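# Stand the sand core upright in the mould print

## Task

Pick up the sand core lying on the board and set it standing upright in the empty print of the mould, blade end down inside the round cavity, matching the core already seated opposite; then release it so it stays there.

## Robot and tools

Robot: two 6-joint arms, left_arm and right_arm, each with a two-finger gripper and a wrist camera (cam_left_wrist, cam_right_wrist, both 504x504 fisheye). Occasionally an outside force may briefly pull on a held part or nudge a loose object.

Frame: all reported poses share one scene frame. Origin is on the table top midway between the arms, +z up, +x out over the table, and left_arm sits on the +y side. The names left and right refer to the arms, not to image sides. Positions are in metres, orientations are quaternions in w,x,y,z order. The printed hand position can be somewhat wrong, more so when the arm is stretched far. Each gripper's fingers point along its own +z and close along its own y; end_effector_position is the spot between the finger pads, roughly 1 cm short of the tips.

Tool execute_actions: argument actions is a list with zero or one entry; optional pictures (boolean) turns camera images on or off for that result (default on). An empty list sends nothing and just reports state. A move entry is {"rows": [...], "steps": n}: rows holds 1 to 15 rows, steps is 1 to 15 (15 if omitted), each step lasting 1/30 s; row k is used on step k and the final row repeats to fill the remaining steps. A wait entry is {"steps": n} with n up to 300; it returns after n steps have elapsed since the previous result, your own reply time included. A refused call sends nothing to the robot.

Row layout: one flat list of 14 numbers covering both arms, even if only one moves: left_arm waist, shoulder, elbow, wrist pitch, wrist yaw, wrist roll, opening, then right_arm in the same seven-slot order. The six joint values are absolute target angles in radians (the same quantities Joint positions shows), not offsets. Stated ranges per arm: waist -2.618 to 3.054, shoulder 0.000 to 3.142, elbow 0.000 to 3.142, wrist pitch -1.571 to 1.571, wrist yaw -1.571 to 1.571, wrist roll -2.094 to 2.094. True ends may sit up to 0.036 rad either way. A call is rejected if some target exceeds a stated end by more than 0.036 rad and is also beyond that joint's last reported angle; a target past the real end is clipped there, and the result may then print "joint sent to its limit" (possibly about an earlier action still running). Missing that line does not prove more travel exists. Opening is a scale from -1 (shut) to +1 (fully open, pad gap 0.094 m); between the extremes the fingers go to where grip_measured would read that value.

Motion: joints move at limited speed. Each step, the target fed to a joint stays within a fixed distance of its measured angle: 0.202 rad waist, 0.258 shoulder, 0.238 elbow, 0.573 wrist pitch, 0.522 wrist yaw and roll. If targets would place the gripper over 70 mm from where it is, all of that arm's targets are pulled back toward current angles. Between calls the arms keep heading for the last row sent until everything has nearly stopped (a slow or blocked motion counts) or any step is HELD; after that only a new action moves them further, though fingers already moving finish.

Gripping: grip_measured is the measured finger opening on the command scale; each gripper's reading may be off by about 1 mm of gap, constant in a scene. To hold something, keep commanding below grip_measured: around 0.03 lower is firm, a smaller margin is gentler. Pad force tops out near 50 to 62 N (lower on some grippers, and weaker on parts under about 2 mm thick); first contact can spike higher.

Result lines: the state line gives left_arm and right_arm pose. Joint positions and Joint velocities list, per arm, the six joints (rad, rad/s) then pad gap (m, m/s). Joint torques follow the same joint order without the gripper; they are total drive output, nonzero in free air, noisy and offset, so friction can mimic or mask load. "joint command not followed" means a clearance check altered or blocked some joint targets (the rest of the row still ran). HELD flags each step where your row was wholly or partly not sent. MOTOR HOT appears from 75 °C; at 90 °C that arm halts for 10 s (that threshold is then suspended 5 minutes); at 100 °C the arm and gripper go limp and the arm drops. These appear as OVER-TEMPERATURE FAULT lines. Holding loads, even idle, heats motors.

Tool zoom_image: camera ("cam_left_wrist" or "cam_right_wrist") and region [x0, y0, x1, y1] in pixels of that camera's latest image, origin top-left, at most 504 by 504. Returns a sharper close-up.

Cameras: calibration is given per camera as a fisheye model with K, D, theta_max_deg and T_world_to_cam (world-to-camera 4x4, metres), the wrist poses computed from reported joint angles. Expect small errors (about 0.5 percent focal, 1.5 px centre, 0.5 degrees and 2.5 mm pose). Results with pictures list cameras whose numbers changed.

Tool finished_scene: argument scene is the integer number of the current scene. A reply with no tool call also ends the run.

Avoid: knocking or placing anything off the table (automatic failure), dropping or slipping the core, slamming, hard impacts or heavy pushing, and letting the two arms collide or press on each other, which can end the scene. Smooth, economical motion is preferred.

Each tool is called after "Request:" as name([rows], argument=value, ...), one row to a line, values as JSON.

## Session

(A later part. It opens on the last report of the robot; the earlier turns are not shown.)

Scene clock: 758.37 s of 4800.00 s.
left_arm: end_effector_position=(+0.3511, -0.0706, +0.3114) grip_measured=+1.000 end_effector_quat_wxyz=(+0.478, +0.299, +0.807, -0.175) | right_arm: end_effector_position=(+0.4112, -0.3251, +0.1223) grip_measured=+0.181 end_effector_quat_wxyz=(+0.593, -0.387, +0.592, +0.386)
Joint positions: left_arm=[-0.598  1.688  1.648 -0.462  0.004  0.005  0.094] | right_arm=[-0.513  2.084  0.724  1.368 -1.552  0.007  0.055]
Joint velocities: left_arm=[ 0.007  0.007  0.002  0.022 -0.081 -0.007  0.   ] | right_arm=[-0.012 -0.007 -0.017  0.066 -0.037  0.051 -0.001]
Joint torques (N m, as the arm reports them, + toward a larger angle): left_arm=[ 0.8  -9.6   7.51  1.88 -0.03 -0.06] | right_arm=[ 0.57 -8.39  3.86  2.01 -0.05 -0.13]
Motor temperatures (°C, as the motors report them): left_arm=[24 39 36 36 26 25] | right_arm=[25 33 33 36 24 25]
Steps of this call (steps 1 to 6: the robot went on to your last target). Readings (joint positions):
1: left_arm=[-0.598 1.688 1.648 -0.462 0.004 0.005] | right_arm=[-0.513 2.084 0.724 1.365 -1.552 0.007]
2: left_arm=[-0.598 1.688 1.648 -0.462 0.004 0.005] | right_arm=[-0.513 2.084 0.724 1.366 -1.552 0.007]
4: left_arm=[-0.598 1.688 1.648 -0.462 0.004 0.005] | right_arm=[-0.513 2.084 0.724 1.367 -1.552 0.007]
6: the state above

Request:
execute_actions([
  {"rows": [[-0.59,1.69,1.66,-0.45,0,0,1,-0.506,2.088,0.716,1.405,-1.56,0,0.15],[-0.59,1.69,1.66,-0.45,0,0,1,-0.506,2.092,0.716,1.408,-1.56,0,0.15],[-0.59,1.69,1.66,-0.45,0,0,1,-0.506,2.095,0.716,1.411,-1.56,0,0.15],[-0.59,1.69,1.66,-0.45,0,0,1,-0.506,2.098,0.716,1.414,-1.56,0,0.15],[-0.59,1.69,1.66,-0.45,0,0,1,-0.506,2.101,0.716,1.417,-1.56,0,0.15],[-0.59,1.69,1.66,-0.45,0,0,1,-0.506,2.104,0.716,1.42,-1.56,0,0.15],[-0.59,1.69,1.66,-0.45,0,0,1,-0.506,2.107,0.716,1.423,-1.56,0,0.15],[-0.59,1.69,1.66,-0.45,0,0,1,-0.506,2.11,0.716,1.426,-1.56,0,0.15]], "steps": 15},
], pictures=true)

Request:
zoom_image(camera="cam_left_wrist", region=[320, 120, 460, 260])

Scene clock: 773.80 s of 4800.00 s.
left_arm: end_effector_position=(+0.3511, -0.0706, +0.3114) grip_measured=+1.000 end_effector_quat_wxyz=(+0.478, +0.299, +0.807, -0.175) | right_arm: end_effector_position=(+0.4107, -0.3249, +0.1192) grip_measured=+0.181 end_effector_quat_wxyz=(+0.596, -0.392, +0.588, +0.382)
Joint positions: left_arm=[-0.598  1.688  1.648 -0.462  0.004  0.005  0.094] | right_arm=[-0.513  2.102  0.724  1.402 -1.554  0.006  0.055]
Joint velocities: left_arm=[-0.017 -0.007 -0.002  0.007 -0.022 -0.007  0.   ] | right_arm=[-0.022  0.007  0.027  0.022 -0.037 -0.066 -0.002]
Joint torques (N m, as the arm reports them, + toward a larger angle): left_arm=[ 0.79 -9.6   7.5   1.88 -0.03 -0.06] | right_arm=[ 0.66 -7.78  3.67  1.87 -0.01 -0.13]
Motor temperatures (°C, as the motors report them): left_arm=[24 39 37 36 26 25] | right_arm=[25 33 33 36 24 25]
Steps of this call (steps 1 to 15: the robot went on to your last target; steps 16 to 90: nothing new was sent; then 11.93 s passed at rest; steps 91 to 105: all 15 steps of this action). Readings (joint positions):
91: left_arm=[-0.598 1.688 1.648 -0.462 0.004 0.005] | right_arm=[-0.513 2.084 0.724 1.369 -1.552 0.007]
92: left_arm=[-0.598 1.688 1.648 -0.462 0.004 0.005] | right_arm=[-0.513 2.084 0.724 1.371 -1.552 0.007]
94: left_arm=[-0.598 1.688 1.648 -0.462 0.004 0.005] | right_arm=[-0.513 2.085 0.724 1.374 -1.552 0.007]
98: left_arm=[-0.598 1.688 1.648 -0.462 0.004 0.005] | right_arm=[-0.513 2.099 0.724 1.389 -1.553 0.007]
105: the state above
camera_calibration (this result's frames):
cam_left_wrist: T_world_to_cam=[[-0.679289, -0.733691, -0.0162578, 0.188202], [-0.614951, 0.581164, -0.532994, 0.448343], [0.400501, -0.352059, -0.845963, 0.212339], [0, 0, 0, 1]] pos_world=[0.31851, -0.0477229, 0.421655]
cam_right_wrist: T_world_to_cam=[[0.940824, -0.335236, 0.0496597, -0.499345], [-0.173546, -0.602453, -0.779059, -0.00694377], [0.291086, 0.724339, -0.624981, 0.312691], [0, 0, 0, 1]] pos_world=[0.377571, -0.398077, 0.214814]

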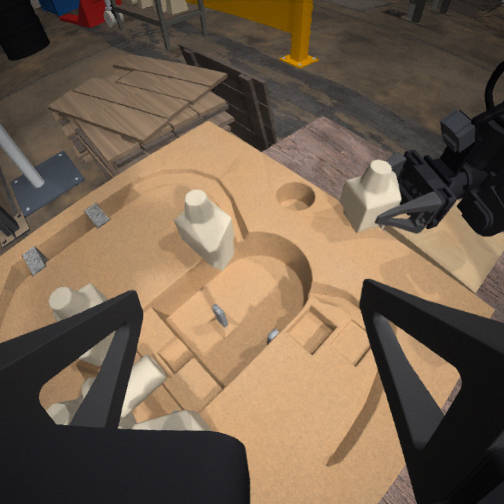

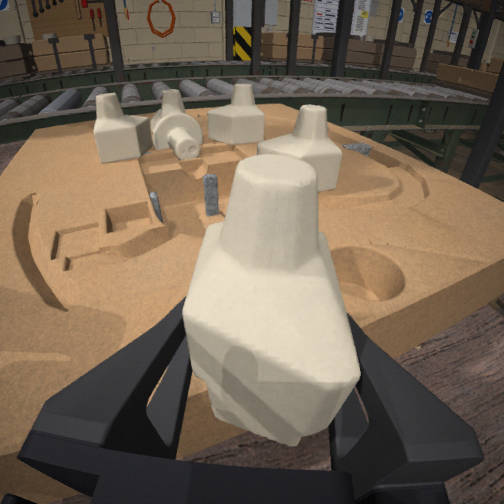

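Region (320, 120, 460, 260) of cam_left_wrist's 504x504 image, scaled by 3.600, with more detail than that image has.

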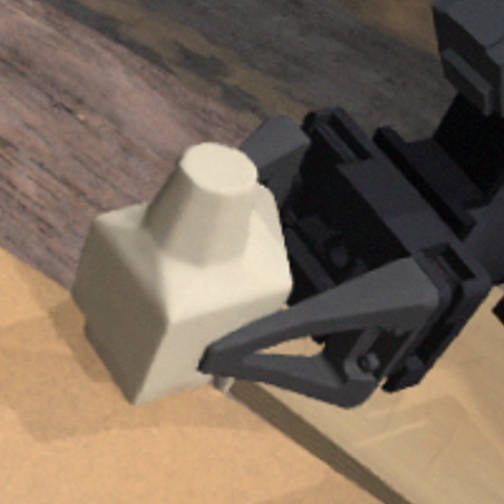

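Request:
execute_actions([
  {"rows": [[-0.59,1.69,1.66,-0.45,0,0,1,-0.506,2.11,0.716,1.41,-1.56,0,0.17],[-0.59,1.69,1.66,-0.45,0,0,1,-0.506,2.11,0.716,1.4,-1.56,0,0.19],[-0.59,1.69,1.66,-0.45,0,0,1,-0.506,2.11,0.716,1.39,-1.56,0,0.21],[-0.59,1.69,1.66,-0.45,0,0,1,-0.506,2.11,0.716,1.39,-1.56,0,0.24],[-0.59,1.69,1.66,-0.45,0,0,1,-0.506,2.11,0.716,1.39,-1.56,0,0.27],[-0.59,1.69,1.66,-0.45,0,0,1,-0.506,2.11,0.716,1.39,-1.56,0,0.3]], "steps": 15},
], pictures=true)

Scene clock: 783.77 s of 4800.00 s.
left_arm: end_effector_position=(+0.3511, -0.0706, +0.3114) grip_measured=+1.000 end_effector_quat_wxyz=(+0.478, +0.299, +0.807, -0.175) | right_arm: end_effector_position=(+0.4108, -0.3249, +0.1191) grip_measured=+0.297 end_effector_quat_wxyz=(+0.596, -0.392, +0.588, +0.381)
Joint positions: left_arm=[-0.598  1.688  1.648 -0.462  0.004  0.005  0.094] | right_arm=[-0.513  2.102  0.724  1.402 -1.554  0.006  0.061]
Joint velocities: left_arm=[-0.007  0.012 -0.002  0.051 -0.022 -0.007  0.   ] | right_arm=[-0.007 -0.017  0.012 -0.037 -0.007  0.066 -0.001]
Joint torques (N m, as the arm reports them, + toward a larger angle): left_arm=[ 0.8  -9.6   7.5   1.88 -0.02 -0.06] | right_arm=[ 0.76 -7.71  3.89  1.5  -0.04 -0.1 ]
Motor temperatures (°C, as the motors report them): left_arm=[24 39 37 36 26 25] | right_arm=[25 33 33 36 24 25]
Steps of this call (steps 1 to 15: the robot went on to your last target; steps 16 to 90: nothing new was sent; then 6.47 s passed at rest; steps 91 to 105: all 15 steps of this action). Readings (joint positions):
91: left_arm=[-0.598 1.688 1.648 -0.462 0.004 0.005] | right_arm=[-0.513 2.102 0.724 1.403 -1.555 0.006]
92: left_arm=[-0.598 1.688 1.648 -0.462 0.004 0.005] | right_arm=[-0.513 2.102 0.724 1.403 -1.555 0.006]
94: left_arm=[-0.598 1.688 1.648 -0.462 0.004 0.005] | right_arm=[-0.513 2.102 0.724 1.402 -1.555 0.006]
98: left_arm=[-0.598 1.688 1.648 -0.462 0.004 0.005] | right_arm=[-0.513 2.102 0.724 1.402 -1.555 0.006]
105: the state above
camera_calibration (this result's frames):
cam_left_wrist: T_world_to_cam=[[-0.679289, -0.733691, -0.0162578, 0.188202], [-0.614951, 0.581164, -0.532994, 0.448343], [0.400501, -0.352059, -0.845963, 0.212339], [0, 0, 0, 1]] pos_world=[0.31851, -0.0477229, 0.421655]
cam_right_wrist: T_world_to_cam=[[0.940696, -0.335595, 0.0496598, -0.499471], [-0.173775, -0.602384, -0.779061, -0.00692464], [0.291363, 0.72423, -0.624979, 0.31247], [0, 0, 0, 1]] pos_world=[0.377605, -0.398091, 0.214696]

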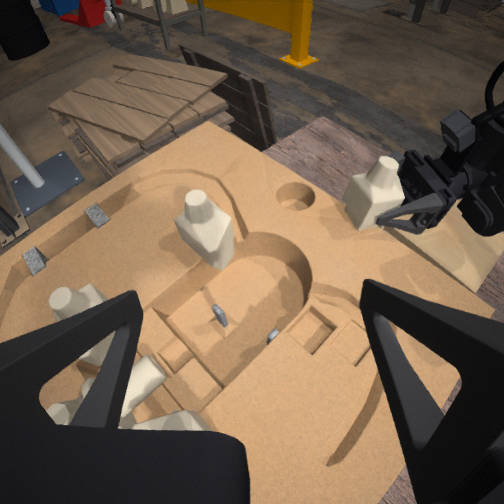

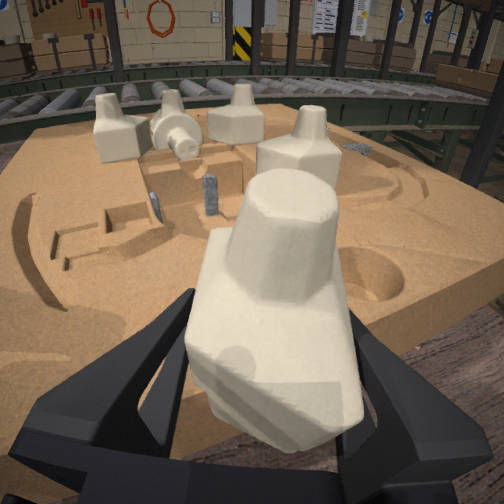

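It's tipping; regrip at once.

Request:
execute_actions([
  {"rows": [[-0.59,1.69,1.66,-0.45,0,0,1,-0.506,2.11,0.716,1.39,-1.56,0,0.15]], "steps": 12},
], pictures=true)

Request:
zoom_image(camera="cam_left_wrist", region=[320, 120, 460, 260])

Scene clock: 791.27 s of 4800.00 s.
left_arm: end_effector_position=(+0.3511, -0.0706, +0.3114) grip_measured=+1.000 end_effector_quat_wxyz=(+0.478, +0.299, +0.807, -0.175) | right_arm: end_effector_position=(+0.4116, -0.3253, +0.1191) grip_measured=+0.189 end_effector_quat_wxyz=(+0.597, -0.391, +0.589, +0.380)
Joint positions: left_arm=[-0.598  1.688  1.648 -0.462  0.004  0.005  0.094] | right_arm=[-0.513  2.102  0.724  1.402 -1.549  0.006  0.056]
Joint velocities: left_arm=[ 0.002 -0.007 -0.007  0.037  0.037 -0.037  0.   ] | right_arm=[-0.012  0.007  0.002 -0.037  0.051 -0.081  0.001]
Joint torques (N m, as the arm reports them, + toward a larger angle): left_arm=[ 0.8  -9.57  7.48  1.88 -0.03 -0.06] | right_arm=[ 0.6  -7.75  3.75  1.5  -0.07 -0.09]
Motor temperatures (°C, as the motors report them): left_arm=[24 39 37 36 26 25] | right_arm=[25 33 33 35 24 25]
Steps of this call (steps 1 to 15: the robot went on to your last target; steps 16 to 90: nothing new was sent; then 4.10 s passed at rest; steps 91 to 102: all 12 steps of this action). Readings (joint positions):
91: left_arm=[-0.598 1.688 1.648 -0.462 0.004 0.005] | right_arm=[-0.513 2.102 0.724 1.402 -1.549 0.006]
92: left_arm=[-0.598 1.688 1.648 -0.462 0.004 0.005] | right_arm=[-0.513 2.102 0.724 1.402 -1.549 0.006]
94: left_arm=[-0.598 1.688 1.648 -0.462 0.004 0.005] | right_arm=[-0.513 2.102 0.724 1.402 -1.549 0.006]
98: left_arm=[-0.598 1.688 1.648 -0.462 0.004 0.005] | right_arm=[-0.513 2.102 0.724 1.402 -1.549 0.006]
102: the state above
camera_calibration (this result's frames):
cam_left_wrist: T_world_to_cam=[[-0.679289, -0.733691, -0.0162578, 0.188202], [-0.614951, 0.581164, -0.532994, 0.448343], [0.400501, -0.352059, -0.845963, 0.212339], [0, 0, 0, 1]] pos_world=[0.31851, -0.0477229, 0.421655]
cam_right_wrist: T_world_to_cam=[[0.939001, -0.340253, 0.0500465, -0.501217], [-0.176449, -0.601544, -0.779109, -0.00558068], [0.295199, 0.722754, -0.624888, 0.310454], [0, 0, 0, 1]] pos_world=[0.378013, -0.398279, 0.214735]

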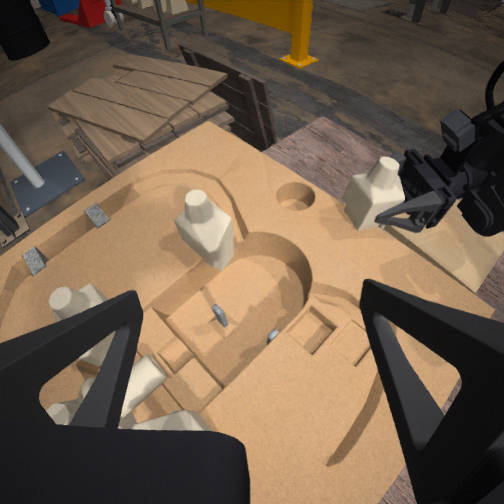

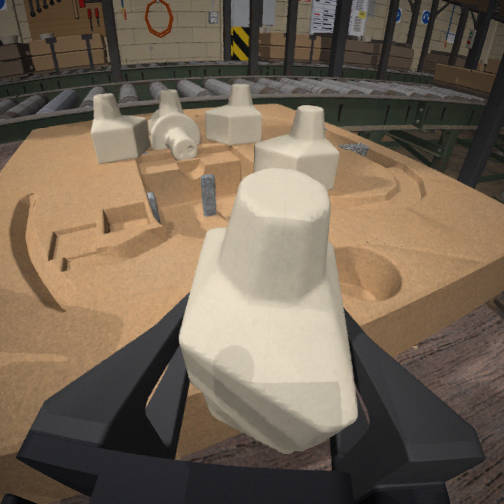

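Region (320, 120, 460, 260) of cam_left_wrist's 504x504 image, scaled by 3.600, with more detail than that image has.

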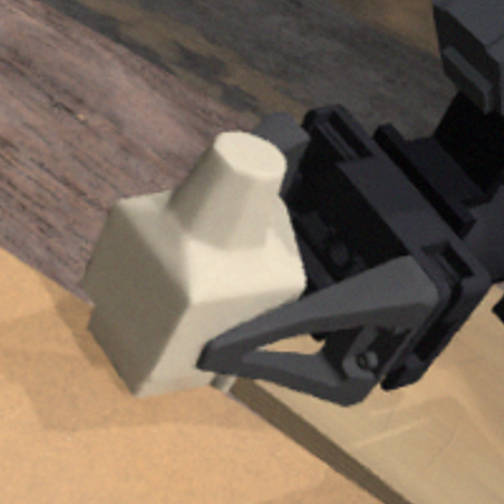

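Request:
execute_actions([
  {"rows": [[-0.59,1.69,1.66,-0.45,0,0,1,-0.52,2.09,0.73,1.42,-1.55,0,0.15],[-0.59,1.69,1.66,-0.45,0,0,1,-0.525,2.075,0.735,1.41,-1.55,0,0.15],[-0.59,1.69,1.66,-0.45,0,0,1,-0.53,2.055,0.74,1.39,-1.55,0,0.15],[-0.59,1.69,1.66,-0.45,0,0,1,-0.535,2.03,0.745,1.36,-1.55,0,0.15],[-0.59,1.69,1.66,-0.45,0,0,1,-0.535,2.0,0.75,1.33,-1.55,0,0.15],[-0.59,1.69,1.66,-0.45,0,0,1,-0.535,1.97,0.76,1.29,-1.55,0,0.15],[-0.59,1.69,1.66,-0.45,0,0,1,-0.535,1.94,0.77,1.25,-1.55,0,0.15],[-0.59,1.69,1.66,-0.45,0,0,1,-0.535,1.91,0.78,1.21,-1.55,0,0.15],[-0.59,1.69,1.66,-0.45,0,0,1,-0.535,1.88,0.79,1.17,-1.55,0,0.15],[-0.59,1.69,1.66,-0.45,0,0,1,-0.535,1.85,0.8,1.13,-1.55,0,0.15],[-0.59,1.69,1.66,-0.45,0,0,1,-0.535,1.82,0.81,1.09,-1.55,0,0.15],[-0.59,1.69,1.66,-0.45,0,0,1,-0.535,1.79,0.82,1.05,-1.55,0,0.15],[-0.59,1.69,1.66,-0.45,0,0,1,-0.535,1.77,0.84,1.0,-1.53,0.03,0.15],[-0.59,1.69,1.66,-0.45,0,0,1,-0.535,1.76,0.86,0.95,-1.5,0.08,0.15],[-0.59,1.69,1.66,-0.45,0,0,1,-0.535,1.75,0.89,0.88,-1.46,0.14,0.15]], "steps": 15},
], pictures=false)

Request:
execute_actions([
  {"rows": [[-0.59,1.69,1.66,-0.45,0,0,1,-0.52,1.755,0.93,0.8,-1.41,0.21,0.15],[-0.59,1.69,1.66,-0.45,0,0,1,-0.5,1.76,0.97,0.72,-1.36,0.28,0.15],[-0.59,1.69,1.66,-0.45,0,0,1,-0.48,1.765,1.01,0.64,-1.31,0.35,0.15],[-0.59,1.69,1.66,-0.45,0,0,1,-0.46,1.77,1.05,0.56,-1.26,0.42,0.15],[-0.59,1.69,1.66,-0.45,0,0,1,-0.44,1.775,1.09,0.48,-1.21,0.49,0.15],[-0.59,1.69,1.66,-0.45,0,0,1,-0.42,1.78,1.13,0.4,-1.16,0.56,0.15],[-0.59,1.69,1.66,-0.45,0,0,1,-0.4,1.785,1.17,0.32,-1.11,0.63,0.15],[-0.59,1.69,1.66,-0.45,0,0,1,-0.38,1.79,1.21,0.24,-1.06,0.7,0.15],[-0.59,1.69,1.66,-0.45,0,0,1,-0.36,1.795,1.25,0.16,-1.01,0.77,0.15],[-0.59,1.69,1.66,-0.45,0,0,1,-0.34,1.8,1.29,0.08,-0.96,0.84,0.15],[-0.59,1.69,1.66,-0.45,0,0,1,-0.32,1.81,1.33,0.0,-0.91,0.91,0.15],[-0.59,1.69,1.66,-0.45,0,0,1,-0.3,1.82,1.37,-0.08,-0.86,0.98,0.15],[-0.59,1.69,1.66,-0.45,0,0,1,-0.28,1.83,1.41,-0.16,-0.81,1.05,0.15],[-0.59,1.69,1.66,-0.45,0,0,1,-0.26,1.84,1.45,-0.24,-0.76,1.12,0.15],[-0.59,1.69,1.66,-0.45,0,0,1,-0.24,1.85,1.49,-0.32,-0.71,1.19,0.15]], "steps": 15},
], pictures=false)

Request:
execute_actions([
  {"rows": [[-0.59,1.69,1.66,-0.45,0,0,1,-0.22,1.86,1.53,-0.4,-0.66,1.26,0.15],[-0.59,1.69,1.66,-0.45,0,0,1,-0.2,1.87,1.57,-0.48,-0.61,1.33,0.15],[-0.59,1.69,1.66,-0.45,0,0,1,-0.18,1.88,1.61,-0.56,-0.56,1.4,0.15],[-0.59,1.69,1.66,-0.45,0,0,1,-0.16,1.89,1.65,-0.64,-0.51,1.47,0.15],[-0.59,1.69,1.66,-0.45,0,0,1,-0.14,1.9,1.69,-0.72,-0.46,1.54,0.15],[-0.59,1.69,1.66,-0.45,0,0,1,-0.12,1.91,1.73,-0.8,-0.41,1.61,0.15],[-0.59,1.69,1.66,-0.45,0,0,1,-0.1,1.92,1.77,-0.88,-0.36,1.68,0.15],[-0.59,1.69,1.66,-0.45,0,0,1,-0.08,1.93,1.81,-0.96,-0.31,1.75,0.15],[-0.59,1.69,1.66,-0.45,0,0,1,-0.06,1.935,1.85,-1.04,-0.26,1.82,0.15],[-0.59,1.69,1.66,-0.45,0,0,1,-0.045,1.94,1.88,-1.12,-0.22,1.88,0.15],[-0.59,1.69,1.66,-0.45,0,0,1,-0.03,1.945,1.91,-1.2,-0.19,1.94,0.15],[-0.59,1.69,1.66,-0.45,0,0,1,-0.022,1.95,1.93,-1.28,-0.17,1.99,0.15],[-0.59,1.69,1.66,-0.45,0,0,1,-0.02,1.955,1.94,-1.35,-0.155,2.03,0.15],[-0.59,1.69,1.66,-0.45,0,0,1,-0.02,1.955,1.94,-1.41,-0.15,2.055,0.15],[-0.59,1.69,1.66,-0.45,0,0,1,-0.02,1.955,1.94,-1.44,-0.15,2.065,0.15]], "steps": 15},
], pictures=false)

Request:
execute_actions([
  {"steps": 22},
])

Scene clock: 877.43 s of 4800.00 s.
left_arm: end_effector_position=(+0.3511, -0.0706, +0.3114) grip_measured=+1.000 end_effector_quat_wxyz=(+0.478, +0.299, +0.807, -0.175) | right_arm: end_effector_position=(+0.4193, -0.3334, +0.2117) grip_measured=+0.189 end_effector_quat_wxyz=(+0.607, -0.393, +0.587, +0.365)
Joint positions: left_arm=[-0.598  1.688  1.648 -0.462  0.004  0.005  0.094] | right_arm=[-0.526  1.801  0.82   1.067 -1.541  0.037  0.056]
Joint velocities: left_arm=[-0.017  0.007  0.012 -0.037  0.066 -0.037  0.   ] | right_arm=[ 0.017 -0.584  0.618 -1.282  0.242  0.652  0.   ]
Joint torques (N m, as the arm reports them, + toward a larger angle): left_arm=[ 0.78 -9.63  7.5   1.87 -0.03 -0.06] | right_arm=[-0.69 -8.85  9.87  1.65  0.49  0.05]
Motor temperatures (°C, as the motors report them): left_arm=[24 39 37 37 26 25] | right_arm=[25 33 32 33 24 25]
Steps of this call (steps 1 to 15: the robot went on to your last target; steps 16 to 90: nothing new was sent; then 82.67 s passed at rest; steps 91 to 105: all 15 steps of this action). Readings (joint positions):
91: left_arm=[-0.598 1.688 1.648 -0.462 0.004 0.005] | right_arm=[-0.513 2.102 0.724 1.404 -1.549 0.006]
92: left_arm=[-0.598 1.688 1.648 -0.462 0.004 0.005] | right_arm=[-0.514 2.102 0.724 1.406 -1.549 0.006]
94: left_arm=[-0.598 1.688 1.648 -0.462 0.004 0.005] | right_arm=[-0.516 2.094 0.724 1.393 -1.549 0.006]
98: left_arm=[-0.598 1.688 1.648 -0.462 0.004 0.005] | right_arm=[-0.525 2.014 0.729 1.298 -1.549 0.005]
105: the state above

Scene clock: 877.93 s of 4800.00 s.
left_arm: end_effector_position=(+0.3511, -0.0706, +0.3114) grip_measured=+1.000 end_effector_quat_wxyz=(+0.478, +0.299, +0.807, -0.175) | right_arm: end_effector_position=(+0.5486, -0.3037, +0.2431) grip_measured=+0.187 end_effector_quat_wxyz=(+0.311, +0.186, +0.775, +0.518)
Joint positions: left_arm=[-0.598  1.688  1.648 -0.462  0.004  0.005  0.094] | right_arm=[-0.282  1.836  1.391 -0.01  -0.908  0.898  0.056]
Joint velocities: left_arm=[-0.012  0.012 -0.007 -0.066 -0.022 -0.037  0.   ] | right_arm=[ 0.559  0.32   1.14  -2.337  1.516  2.015  0.   ]
Joint torques (N m, as the arm reports them, + toward a larger angle): left_arm=[ 0.76 -9.61  7.49  1.88 -0.03 -0.06] | right_arm=[ 0.65 -9.81 11.57  2.53 -0.44 -0.09]
Motor temperatures (°C, as the motors report them): left_arm=[24 39 37 37 26 25] | right_arm=[25 33 32 33 24 25]
Steps of this call (steps 1 to 15: all 15 steps of this action). Readings (joint positions):
1: left_arm=[-0.598 1.688 1.648 -0.462 0.004 0.005] | right_arm=[-0.526 1.787 0.846 1.021 -1.528 0.066]
2: left_arm=[-0.598 1.688 1.648 -0.462 0.004 0.005] | right_arm=[-0.524 1.780 0.879 0.968 -1.507 0.103]
4: left_arm=[-0.598 1.688 1.648 -0.462 0.004 0.005] | right_arm=[-0.508 1.780 0.954 0.839 -1.437 0.197]
8: left_arm=[-0.598 1.688 1.648 -0.462 0.004 0.005] | right_arm=[-0.433 1.784 1.111 0.541 -1.255 0.432]
15: the state above

Scene clock: 878.43 s of 4800.00 s.
left_arm: end_effector_position=(+0.3511, -0.0706, +0.3114) grip_measured=+1.000 end_effector_quat_wxyz=(+0.478, +0.299, +0.807, -0.175) | right_arm: end_effector_position=(+0.4769, -0.2719, +0.1773) grip_measured=+0.185 end_effector_quat_wxyz=(-0.011, +0.746, +0.633, +0.205)
Joint positions: left_arm=[-0.598  1.688  1.648 -0.462  0.004  0.005  0.094] | right_arm=[-0.016  1.964  1.901 -1.172 -0.248  1.877  0.056]
Joint velocities: left_arm=[ 0.022 -0.002  0.007  0.007  0.007 -0.051  0.   ] | right_arm=[ 0.115 -0.007  0.295 -1.839  0.535  1.282 -0.001]
Joint torques (N m, as the arm reports them, + toward a larger angle): left_arm=[ 0.79 -9.6   7.5   1.88 -0.03 -0.06] | right_arm=[ -1.08 -10.56   9.62   1.4    0.12  -0.01]
Motor temperatures (°C, as the motors report them): left_arm=[24 39 37 37 26 25] | right_arm=[25 34 32 33 24 25]
Steps of this call (steps 1 to 15: all 15 steps of this action). Readings (joint positions):
1: left_arm=[-0.598 1.688 1.648 -0.462 0.004 0.005] | right_arm=[-0.262 1.848 1.430 -0.090 -0.857 0.967]
2: left_arm=[-0.598 1.688 1.648 -0.462 0.004 0.005] | right_arm=[-0.243 1.860 1.469 -0.171 -0.805 1.036]
4: left_arm=[-0.598 1.688 1.648 -0.462 0.004 0.005] | right_arm=[-0.204 1.885 1.546 -0.334 -0.702 1.175]
8: left_arm=[-0.598 1.688 1.648 -0.462 0.004 0.005] | right_arm=[-0.124 1.933 1.701 -0.657 -0.500 1.453]
15: the state above

Scene clock: 879.17 s of 4800.00 s.
left_arm: end_effector_position=(+0.3511, -0.0706, +0.3114) grip_measured=+1.000 end_effector_quat_wxyz=(+0.478, +0.299, +0.807, -0.175) | right_arm: end_effector_position=(+0.4204, -0.2928, +0.1631) grip_measured=+0.185 end_effector_quat_wxyz=(-0.048, +0.823, +0.561, +0.076)
Joint positions: left_arm=[-0.598  1.688  1.648 -0.462  0.004  0.005  0.094] | right_arm=[-0.014  1.965  1.909 -1.426 -0.157  2.055  0.056]
Joint velocities: left_arm=[-0.012  0.012 -0.002 -0.066 -0.081  0.022  0.   ] | right_arm=[ 0.017 -0.002  0.002  0.007 -0.022 -0.095 -0.001]
Joint torques (N m, as the arm reports them, + toward a larger angle): left_arm=[ 0.82 -9.59  7.52  1.88 -0.02 -0.06] | right_arm=[ -0.4  -10.22  10.33   0.65   0.     0.09]
Motor temperatures (°C, as the motors report them): left_arm=[24 39 37 37 26 25] | right_arm=[25 34 32 33 24 25]
Steps of this call (steps 1 to 22: the robot went on to your last target). Readings (joint positions):
1: left_arm=[-0.598 1.688 1.648 -0.462 0.004 0.005] | right_arm=[-0.014 1.964 1.908 -1.229 -0.234 1.914]
2: left_arm=[-0.598 1.688 1.648 -0.462 0.004 0.005] | right_arm=[-0.014 1.964 1.909 -1.275 -0.220 1.943]
4: left_arm=[-0.598 1.688 1.648 -0.462 0.004 0.005] | right_arm=[-0.014 1.965 1.909 -1.346 -0.192 1.985]
8: left_arm=[-0.598 1.688 1.648 -0.462 0.004 0.005] | right_arm=[-0.014 1.965 1.909 -1.408 -0.169 2.028]
22: the state above
camera_calibration (this result's frames):
cam_left_wrist: T_world_to_cam=[[-0.679289, -0.733691, -0.0162578, 0.188202], [-0.614951, 0.581164, -0.532994, 0.448343], [0.400501, -0.352059, -0.845963, 0.212339], [0, 0, 0, 1]] pos_world=[0.31851, -0.0477229, 0.421655]
cam_right_wrist: T_world_to_cam=[[-0.933917, 0.34831, -0.0804902, 0.509634], [0.172846, 0.637043, 0.7512, 0.0160117], [0.312926, 0.687646, -0.655149, 0.299123], [0, 0, 0, 1]] pos_world=[0.379585, -0.393402, 0.224963]

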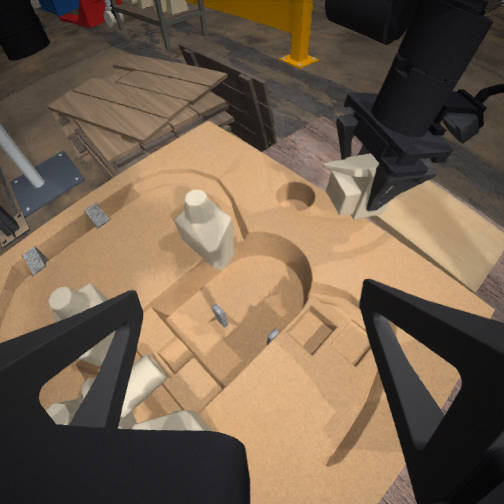

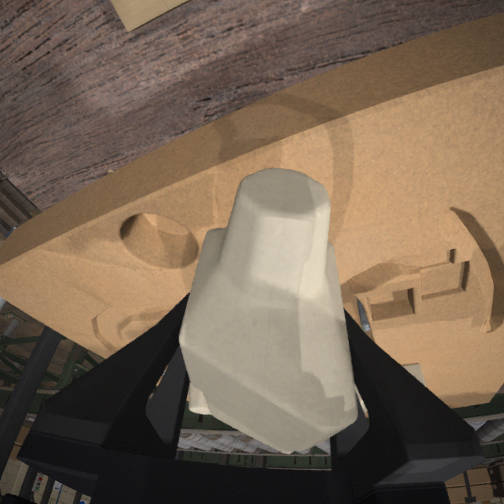

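Request:
execute_actions([
  {"rows": [[-0.59,1.69,1.66,-0.45,0,0,1,-0.02,1.95,1.91,-1.41,-0.15,2.065,0.15],[-0.59,1.69,1.66,-0.45,0,0,1,-0.02,1.948,1.895,-1.39,-0.15,2.065,0.15],[-0.59,1.69,1.66,-0.45,0,0,1,-0.02,1.946,1.88,-1.37,-0.15,2.065,0.15],[-0.59,1.69,1.66,-0.45,0,0,1,-0.02,1.944,1.865,-1.355,-0.15,2.065,0.15],[-0.59,1.69,1.66,-0.45,0,0,1,-0.02,1.942,1.85,-1.34,-0.15,2.065,0.15],[-0.59,1.69,1.66,-0.45,0,0,1,-0.02,1.94,1.835,-1.325,-0.15,2.065,0.15],[-0.59,1.69,1.66,-0.45,0,0,1,-0.02,1.94,1.82,-1.31,-0.15,2.065,0.15],[-0.59,1.69,1.66,-0.45,0,0,1,-0.02,1.94,1.805,-1.295,-0.15,2.065,0.15],[-0.59,1.69,1.66,-0.45,0,0,1,-0.02,1.94,1.79,-1.28,-0.15,2.065,0.15],[-0.59,1.69,1.66,-0.45,0,0,1,-0.02,1.94,1.775,-1.265,-0.15,2.065,0.15],[-0.59,1.69,1.66,-0.45,0,0,1,-0.02,1.94,1.762,-1.255,-0.15,2.065,0.15],[-0.59,1.69,1.66,-0.45,0,0,1,-0.02,1.94,1.752,-1.245,-0.15,2.065,0.15],[-0.59,1.69,1.66,-0.45,0,0,1,-0.02,1.94,1.745,-1.24,-0.15,2.065,0.15]], "steps": 15},
], pictures=false)

Request:
execute_actions([
  {"steps": 10},
])

Request:
zoom_image(camera="cam_left_wrist", region=[290, 130, 430, 270])

Scene clock: 899.77 s of 4800.00 s.
left_arm: end_effector_position=(+0.3511, -0.0706, +0.3114) grip_measured=+1.000 end_effector_quat_wxyz=(+0.478, +0.299, +0.807, -0.175) | right_arm: end_effector_position=(+0.4202, -0.2930, +0.1216) grip_measured=+0.185 end_effector_quat_wxyz=(-0.052, +0.824, +0.560, +0.068)
Joint positions: left_arm=[-0.598  1.688  1.648 -0.462  0.004  0.005  0.094] | right_arm=[-0.014  1.965  1.745 -1.28  -0.157  2.057  0.056]
Joint velocities: left_arm=[-0.002  0.007  0.002 -0.007 -0.081 -0.051  0.   ] | right_arm=[-0.007 -0.007 -0.125  0.081 -0.051  0.022 -0.001]
Joint torques (N m, as the arm reports them, + toward a larger angle): left_arm=[ 0.79 -9.59  7.51  1.88 -0.03 -0.06] | right_arm=[ -0.55 -11.53   8.32   0.94  -0.05   0.07]
Motor temperatures (°C, as the motors report them): left_arm=[24 40 37 37 26 25] | right_arm=[25 36 36 31 24 25]
Steps of this call (steps 1 to 15: the robot went on to your last target; steps 16 to 90: nothing new was sent; then 17.10 s passed at rest; steps 91 to 105: all 15 steps of this action). Readings (joint positions):
91: left_arm=[-0.598 1.688 1.648 -0.462 0.004 0.005] | right_arm=[-0.014 1.965 1.909 -1.425 -0.157 2.056]
92: left_arm=[-0.598 1.688 1.648 -0.462 0.004 0.005] | right_arm=[-0.014 1.965 1.907 -1.422 -0.157 2.057]
94: left_arm=[-0.598 1.688 1.648 -0.462 0.004 0.005] | right_arm=[-0.014 1.965 1.893 -1.405 -0.157 2.057]
98: left_arm=[-0.598 1.688 1.648 -0.462 0.004 0.005] | right_arm=[-0.014 1.965 1.833 -1.354 -0.157 2.057]
105: the state above

Scene clock: 900.10 s of 4800.00 s.
left_arm: end_effector_position=(+0.3511, -0.0706, +0.3114) grip_measured=+1.000 end_effector_quat_wxyz=(+0.478, +0.299, +0.807, -0.175) | right_arm: end_effector_position=(+0.4264, -0.2924, +0.1214) grip_measured=+0.185 end_effector_quat_wxyz=(-0.046, +0.823, +0.560, +0.079)
Joint positions: left_arm=[-0.598  1.688  1.648 -0.462  0.004  0.005  0.094] | right_arm=[-0.014  1.965  1.741 -1.251 -0.156  2.057  0.056]
Joint velocities: left_arm=[-0.017 -0.002  0.002 -0.051 -0.007 -0.037  0.   ] | right_arm=[ 0.002 -0.002 -0.002  0.037  0.022  0.007  0.001]
Joint torques (N m, as the arm reports them, + toward a larger angle): left_arm=[ 0.78 -9.6   7.51  1.88 -0.03 -0.06] | right_arm=[ -0.58 -11.53   7.87   0.9    0.     0.08]
Motor temperatures (°C, as the motors report them): left_arm=[24 40 37 37 26 25] | right_arm=[25 37 36 31 24 25]
Steps of this call (steps 1 to 10: the robot went on to your last target). Readings (joint positions):
1: left_arm=[-0.598 1.688 1.648 -0.462 0.004 0.005] | right_arm=[-0.014 1.965 1.742 -1.275 -0.156 2.057]
2: left_arm=[-0.598 1.688 1.648 -0.462 0.004 0.005] | right_arm=[-0.014 1.965 1.741 -1.272 -0.156 2.057]
4: left_arm=[-0.598 1.688 1.648 -0.462 0.004 0.005] | right_arm=[-0.014 1.965 1.741 -1.262 -0.156 2.057]
8: left_arm=[-0.598 1.688 1.648 -0.462 0.004 0.005] | right_arm=[-0.014 1.965 1.741 -1.253 -0.156 2.057]
10: the state above
camera_calibration (this result's frames):
cam_left_wrist: T_world_to_cam=[[-0.679289, -0.733691, -0.0162578, 0.188202], [-0.614951, 0.581164, -0.532994, 0.448343], [0.400501, -0.352059, -0.845963, 0.212339], [0, 0, 0, 1]] pos_world=[0.31851, -0.0477229, 0.421655]
cam_right_wrist: T_world_to_cam=[[-0.93273, 0.34979, -0.0875312, 0.512578], [0.168265, 0.636948, 0.752319, 0.0478422], [0.318906, 0.686983, -0.652958, 0.266573], [0, 0, 0, 1]] pos_world=[0.385035, -0.392898, 0.182935]

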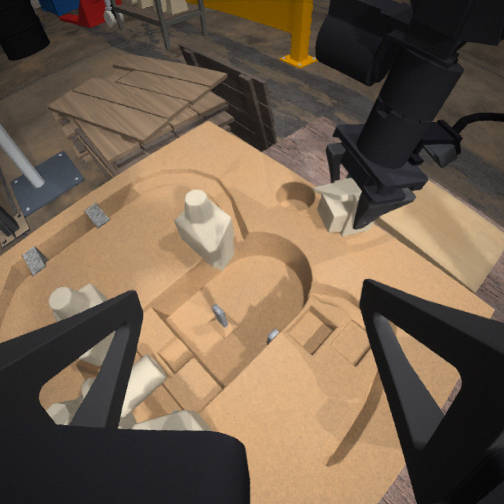

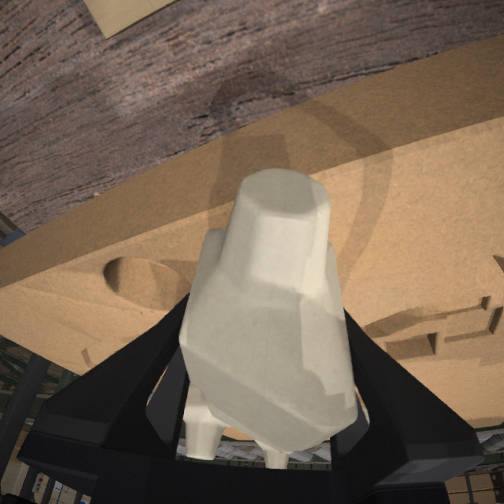

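Region (290, 130, 430, 270) of cam_left_wrist's 504x504 image, scaled by 3.600, with more detail than that image has.

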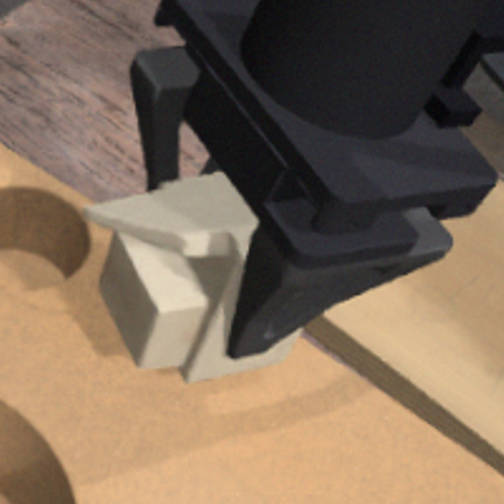

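Request:
execute_actions([
  {"rows": [[-0.59,1.69,1.66,-0.45,0,0,1,-0.02,1.945,1.74,-1.238,-0.15,2.065,0.15],[-0.59,1.69,1.66,-0.45,0,0,1,-0.02,1.945,1.735,-1.236,-0.15,2.065,0.15],[-0.59,1.69,1.66,-0.45,0,0,1,-0.02,1.945,1.731,-1.233,-0.15,2.065,0.15],[-0.59,1.69,1.66,-0.45,0,0,1,-0.02,1.945,1.727,-1.23,-0.15,2.065,0.15],[-0.59,1.69,1.66,-0.45,0,0,1,-0.02,1.945,1.723,-1.227,-0.15,2.065,0.15],[-0.59,1.69,1.66,-0.45,0,0,1,-0.02,1.945,1.719,-1.224,-0.15,2.065,0.15],[-0.59,1.69,1.66,-0.45,0,0,1,-0.02,1.945,1.715,-1.221,-0.15,2.065,0.15],[-0.59,1.69,1.66,-0.45,0,0,1,-0.02,1.945,1.711,-1.218,-0.15,2.065,0.15],[-0.59,1.69,1.66,-0.45,0,0,1,-0.02,1.945,1.707,-1.215,-0.15,2.065,0.15],[-0.59,1.69,1.66,-0.45,0,0,1,-0.02,1.945,1.703,-1.212,-0.15,2.065,0.15],[-0.59,1.69,1.66,-0.45,0,0,1,-0.02,1.945,1.7,-1.21,-0.15,2.065,0.15]], "steps": 15},
], pictures=false)

Request:
execute_actions([
  {"steps": 6},
], pictures=false)

Scene clock: 913.60 s of 4800.00 s.
left_arm: end_effector_position=(+0.3511, -0.0706, +0.3114) grip_measured=+1.000 end_effector_quat_wxyz=(+0.478, +0.299, +0.807, -0.175) | right_arm: end_effector_position=(+0.4225, -0.2928, +0.1105) grip_measured=+0.185 end_effector_quat_wxyz=(-0.050, +0.824, +0.560, +0.072)
Joint positions: left_arm=[-0.598  1.688  1.648 -0.462  0.004  0.005  0.094] | right_arm=[-0.014  1.965  1.7   -1.225 -0.156  2.057  0.056]
Joint velocities: left_arm=[ 0.007 -0.002  0.012 -0.081 -0.007  0.037  0.   ] | right_arm=[-0.007 -0.007 -0.002  0.022  0.022 -0.007 -0.001]
Joint torques (N m, as the arm reports them, + toward a larger angle): left_arm=[ 0.8  -9.61  7.51  1.88 -0.03 -0.06] | right_arm=[ -0.56 -11.07   7.43   0.96   0.01   0.07]
Motor temperatures (°C, as the motors report them): left_arm=[24 40 37 37 26 25] | right_arm=[25 39 35 31 24 25]
Steps of this call (steps 1 to 30: the robot went on to your last target; steps 31 to 90: nothing new was sent; then 10.00 s passed at rest; steps 91 to 105: all 15 steps of this action). Readings (joint positions):
91: left_arm=[-0.598 1.688 1.648 -0.462 0.004 0.005] | right_arm=[-0.014 1.965 1.741 -1.249 -0.156 2.057]
92: left_arm=[-0.598 1.688 1.648 -0.462 0.004 0.005] | right_arm=[-0.014 1.965 1.741 -1.249 -0.156 2.057]
94: left_arm=[-0.598 1.688 1.648 -0.462 0.004 0.005] | right_arm=[-0.014 1.965 1.738 -1.245 -0.156 2.057]
98: left_arm=[-0.598 1.688 1.648 -0.462 0.004 0.005] | right_arm=[-0.014 1.965 1.719 -1.235 -0.156 2.057]
105: the state above

Scene clock: 913.80 s of 4800.00 s.
left_arm: end_effector_position=(+0.3511, -0.0706, +0.3114) grip_measured=+1.000 end_effector_quat_wxyz=(+0.478, +0.299, +0.807, -0.175) | right_arm: end_effector_position=(+0.4239, -0.2927, +0.1106) grip_measured=+0.185 end_effector_quat_wxyz=(-0.049, +0.824, +0.560, +0.075)
Joint positions: left_arm=[-0.598  1.688  1.648 -0.462  0.004  0.005  0.094] | right_arm=[-0.014  1.965  1.7   -1.219 -0.156  2.057  0.056]
Joint velocities: left_arm=[-0.007  0.002 -0.007 -0.037  0.037  0.007  0.   ] | right_arm=[-0.012 -0.002  0.012 -0.066 -0.007 -0.037  0.001]
Joint torques (N m, as the arm reports them, + toward a larger angle): left_arm=[ 0.8  -9.61  7.49  1.88 -0.03 -0.06] | right_arm=[ -0.49 -11.16   7.38   0.9    0.02   0.05]
Motor temperatures (°C, as the motors report them): left_arm=[24 40 37 37 26 25] | right_arm=[25 39 35 31 24 25]
Steps of this call (steps 1 to 6: the robot went on to your last target). Readings (joint positions):
1: left_arm=[-0.598 1.688 1.648 -0.462 0.004 0.005] | right_arm=[-0.014 1.965 1.700 -1.224 -0.156 2.057]
2: left_arm=[-0.598 1.688 1.648 -0.462 0.004 0.005] | right_arm=[-0.014 1.965 1.700 -1.223 -0.156 2.057]
4: left_arm=[-0.598 1.688 1.648 -0.462 0.004 0.005] | right_arm=[-0.014 1.965 1.700 -1.221 -0.156 2.057]
6: the state above

Request:
execute_actions([
  {"rows": [[-0.59,1.69,1.66,-0.45,0,0,1,-0.02,1.945,1.695,-1.206,-0.15,2.065,0.15],[-0.59,1.69,1.66,-0.45,0,0,1,-0.02,1.945,1.691,-1.202,-0.15,2.065,0.15],[-0.59,1.69,1.66,-0.45,0,0,1,-0.02,1.945,1.688,-1.198,-0.15,2.065,0.15],[-0.59,1.69,1.66,-0.45,0,0,1,-0.02,1.945,1.685,-1.195,-0.15,2.065,0.15],[-0.59,1.69,1.66,-0.45,0,0,1,-0.02,1.945,1.682,-1.192,-0.15,2.065,0.15],[-0.59,1.69,1.66,-0.45,0,0,1,-0.02,1.945,1.679,-1.189,-0.15,2.065,0.15],[-0.59,1.69,1.66,-0.45,0,0,1,-0.02,1.945,1.676,-1.186,-0.15,2.065,0.15],[-0.59,1.69,1.66,-0.45,0,0,1,-0.02,1.945,1.673,-1.183,-0.15,2.065,0.15],[-0.59,1.69,1.66,-0.45,0,0,1,-0.02,1.945,1.67,-1.18,-0.15,2.065,0.15]], "steps": 15},
], pictures=true)

Request:
zoom_image(camera="cam_left_wrist", region=[290, 130, 430, 270])

Scene clock: 929.83 s of 4800.00 s.
left_arm: end_effector_position=(+0.3511, -0.0706, +0.3114) grip_measured=+1.000 end_effector_quat_wxyz=(+0.478, +0.299, +0.807, -0.175) | right_arm: end_effector_position=(+0.4243, -0.2926, +0.1098) grip_measured=+0.185 end_effector_quat_wxyz=(-0.047, +0.824, +0.560, +0.077)
Joint positions: left_arm=[-0.598  1.688  1.648 -0.462  0.004  0.005  0.094] | right_arm=[-0.014  1.961  1.69  -1.208 -0.156  2.058  0.056]
Joint velocities: left_arm=[ 0.002 -0.002 -0.012  0.022 -0.051  0.022  0.   ] | right_arm=[-0.027 -0.012 -0.012  0.022 -0.007  0.007  0.001]
Joint torques (N m, as the arm reports them, + toward a larger angle): left_arm=[ 0.8  -9.6   7.5   1.88 -0.03 -0.06] | right_arm=[ -0.45 -10.74   5.48   1.13   0.01   0.03]
Motor temperatures (°C, as the motors report them): left_arm=[24 40 37 37 26 25] | right_arm=[25 39 34 30 24 25]
Steps of this call (steps 1 to 15: the robot went on to your last target; steps 16 to 90: nothing new was sent; then 12.53 s passed at rest; steps 91 to 105: all 15 steps of this action). Readings (joint positions):
91: left_arm=[-0.598 1.688 1.648 -0.462 0.004 0.005] | right_arm=[-0.014 1.965 1.700 -1.218 -0.156 2.057]
92: left_arm=[-0.598 1.688 1.648 -0.462 0.004 0.005] | right_arm=[-0.014 1.965 1.700 -1.217 -0.156 2.057]
94: left_arm=[-0.598 1.688 1.648 -0.462 0.004 0.005] | right_arm=[-0.014 1.965 1.697 -1.214 -0.156 2.057]
98: left_arm=[-0.598 1.688 1.648 -0.462 0.004 0.005] | right_arm=[-0.014 1.965 1.695 -1.213 -0.156 2.058]
105: the state above
camera_calibration (this result's frames):
cam_left_wrist: T_world_to_cam=[[-0.679289, -0.733691, -0.0162578, 0.188202], [-0.614951, 0.581164, -0.532994, 0.448343], [0.400501, -0.352059, -0.845963, 0.212339], [0, 0, 0, 1]] pos_world=[0.31851, -0.0477229, 0.421655]
cam_right_wrist: T_world_to_cam=[[-0.932551, 0.351166, -0.0838544, 0.509583], [0.172263, 0.636898, 0.751456, 0.0554177], [0.317292, 0.686326, -0.654433, 0.26051], [0, 0, 0, 1]] pos_world=[0.383007, -0.393038, 0.171573]

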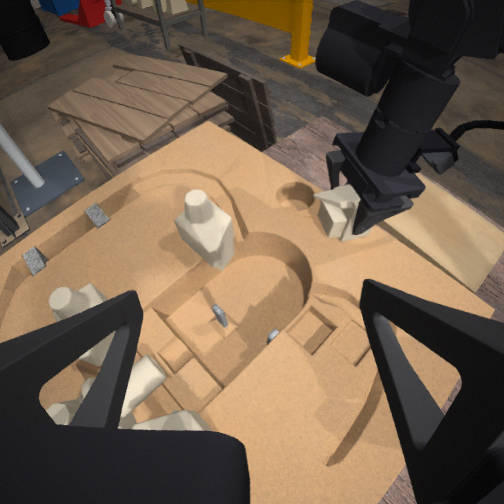

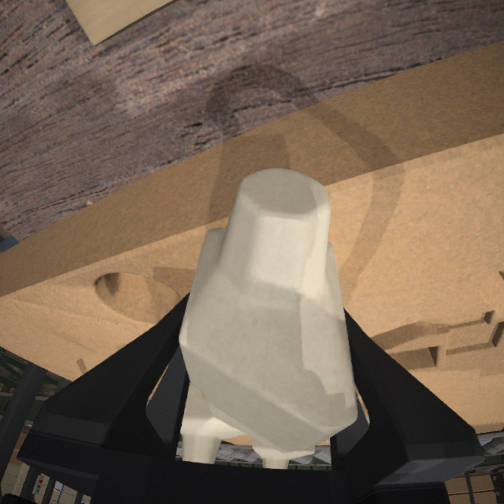

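Region (290, 130, 430, 270) of cam_left_wrist's 504x504 image, scaled by 3.600, with more detail than that image has.

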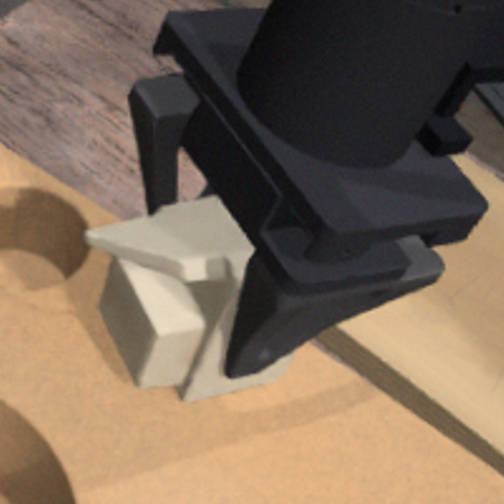

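Contact. Release with joints held at current readings.

Request:
execute_actions([
  {"rows": [[-0.59,1.69,1.66,-0.45,0,0,1,-0.02,1.955,1.69,-1.205,-0.15,2.065,0.17],[-0.59,1.69,1.66,-0.45,0,0,1,-0.02,1.955,1.69,-1.205,-0.15,2.065,0.19],[-0.59,1.69,1.66,-0.45,0,0,1,-0.02,1.955,1.69,-1.205,-0.15,2.065,0.22],[-0.59,1.69,1.66,-0.45,0,0,1,-0.02,1.955,1.69,-1.205,-0.15,2.065,0.26],[-0.59,1.69,1.66,-0.45,0,0,1,-0.02,1.955,1.69,-1.205,-0.15,2.065,0.32],[-0.59,1.69,1.66,-0.45,0,0,1,-0.02,1.955,1.69,-1.205,-0.15,2.065,0.4],[-0.59,1.69,1.66,-0.45,0,0,1,-0.02,1.955,1.69,-1.205,-0.15,2.065,0.55],[-0.59,1.69,1.66,-0.45,0,0,1,-0.02,1.955,1.69,-1.205,-0.15,2.065,0.7],[-0.59,1.69,1.66,-0.45,0,0,1,-0.02,1.955,1.69,-1.205,-0.15,2.065,0.85],[-0.59,1.69,1.66,-0.45,0,0,1,-0.02,1.955,1.69,-1.205,-0.15,2.065,1]], "steps": 15},
], pictures=true)

Scene clock: 942.20 s of 4800.00 s.
left_arm: end_effector_position=(+0.3511, -0.0706, +0.3114) grip_measured=+1.000 end_effector_quat_wxyz=(+0.478, +0.299, +0.807, -0.175) | right_arm: end_effector_position=(+0.4247, -0.2926, +0.1099) grip_measured=+1.000 end_effector_quat_wxyz=(-0.047, +0.824, +0.559, +0.078)
Joint positions: left_arm=[-0.598  1.688  1.648 -0.462  0.004  0.005  0.094] | right_arm=[-0.014  1.961  1.69  -1.206 -0.156  2.059  0.094]
Joint velocities: left_arm=[-0.002 -0.002  0.002 -0.037  0.022 -0.037  0.   ] | right_arm=[-0.017  0.007 -0.017  0.081  0.022 -0.022  0.   ]
Joint torques (N m, as the arm reports them, + toward a larger angle): left_arm=[ 0.8  -9.59  7.49  1.88 -0.02 -0.06] | right_arm=[ -0.6  -10.     7.48   0.86  -0.02   0.05]
Motor temperatures (°C, as the motors report them): left_arm=[24 40 37 37 26 25] | right_arm=[25 39 34 30 24 25]
Steps of this call (steps 1 to 15: the robot went on to your last target; steps 16 to 90: nothing new was sent; then 8.87 s passed at rest; steps 91 to 105: all 15 steps of this action). Readings (joint positions):
91: left_arm=[-0.598 1.688 1.648 -0.462 0.004 0.005] | right_arm=[-0.014 1.961 1.690 -1.208 -0.156 2.058]
92: left_arm=[-0.598 1.688 1.648 -0.462 0.004 0.005] | right_arm=[-0.014 1.961 1.690 -1.208 -0.156 2.058]
94: left_arm=[-0.598 1.688 1.648 -0.462 0.004 0.005] | right_arm=[-0.014 1.961 1.690 -1.207 -0.156 2.059]
98: left_arm=[-0.598 1.688 1.648 -0.462 0.004 0.005] | right_arm=[-0.014 1.961 1.690 -1.206 -0.156 2.059]
105: the state above
camera_calibration (this result's frames):
cam_left_wrist: T_world_to_cam=[[-0.679289, -0.733691, -0.0162578, 0.188202], [-0.614951, 0.581164, -0.532994, 0.448343], [0.400501, -0.352059, -0.845963, 0.212339], [0, 0, 0, 1]] pos_world=[0.31851, -0.0477229, 0.421655]
cam_right_wrist: T_world_to_cam=[[-0.932296, 0.351531, -0.0851463, 0.51006], [0.171408, 0.636694, 0.751824, 0.0555661], [0.318502, 0.686328, -0.653843, 0.259811], [0, 0, 0, 1]] pos_world=[0.383252, -0.392996, 0.171529]

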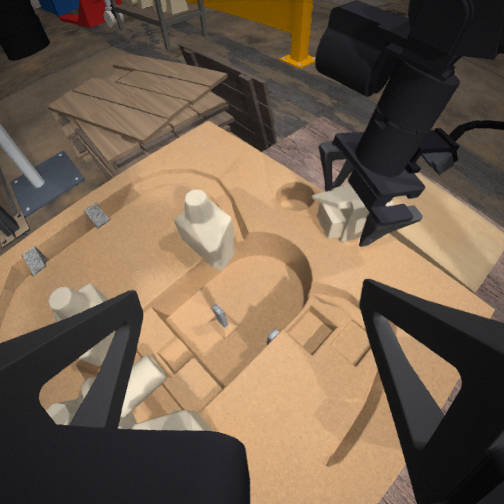

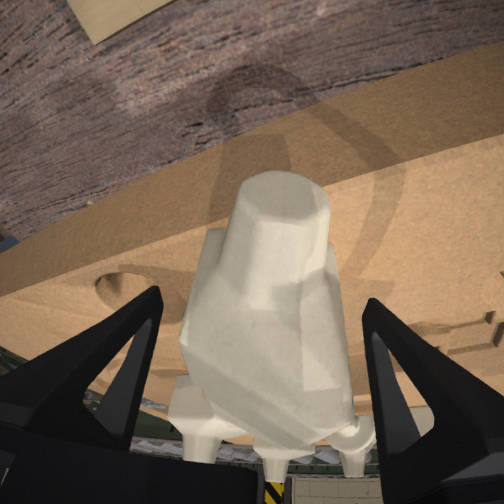

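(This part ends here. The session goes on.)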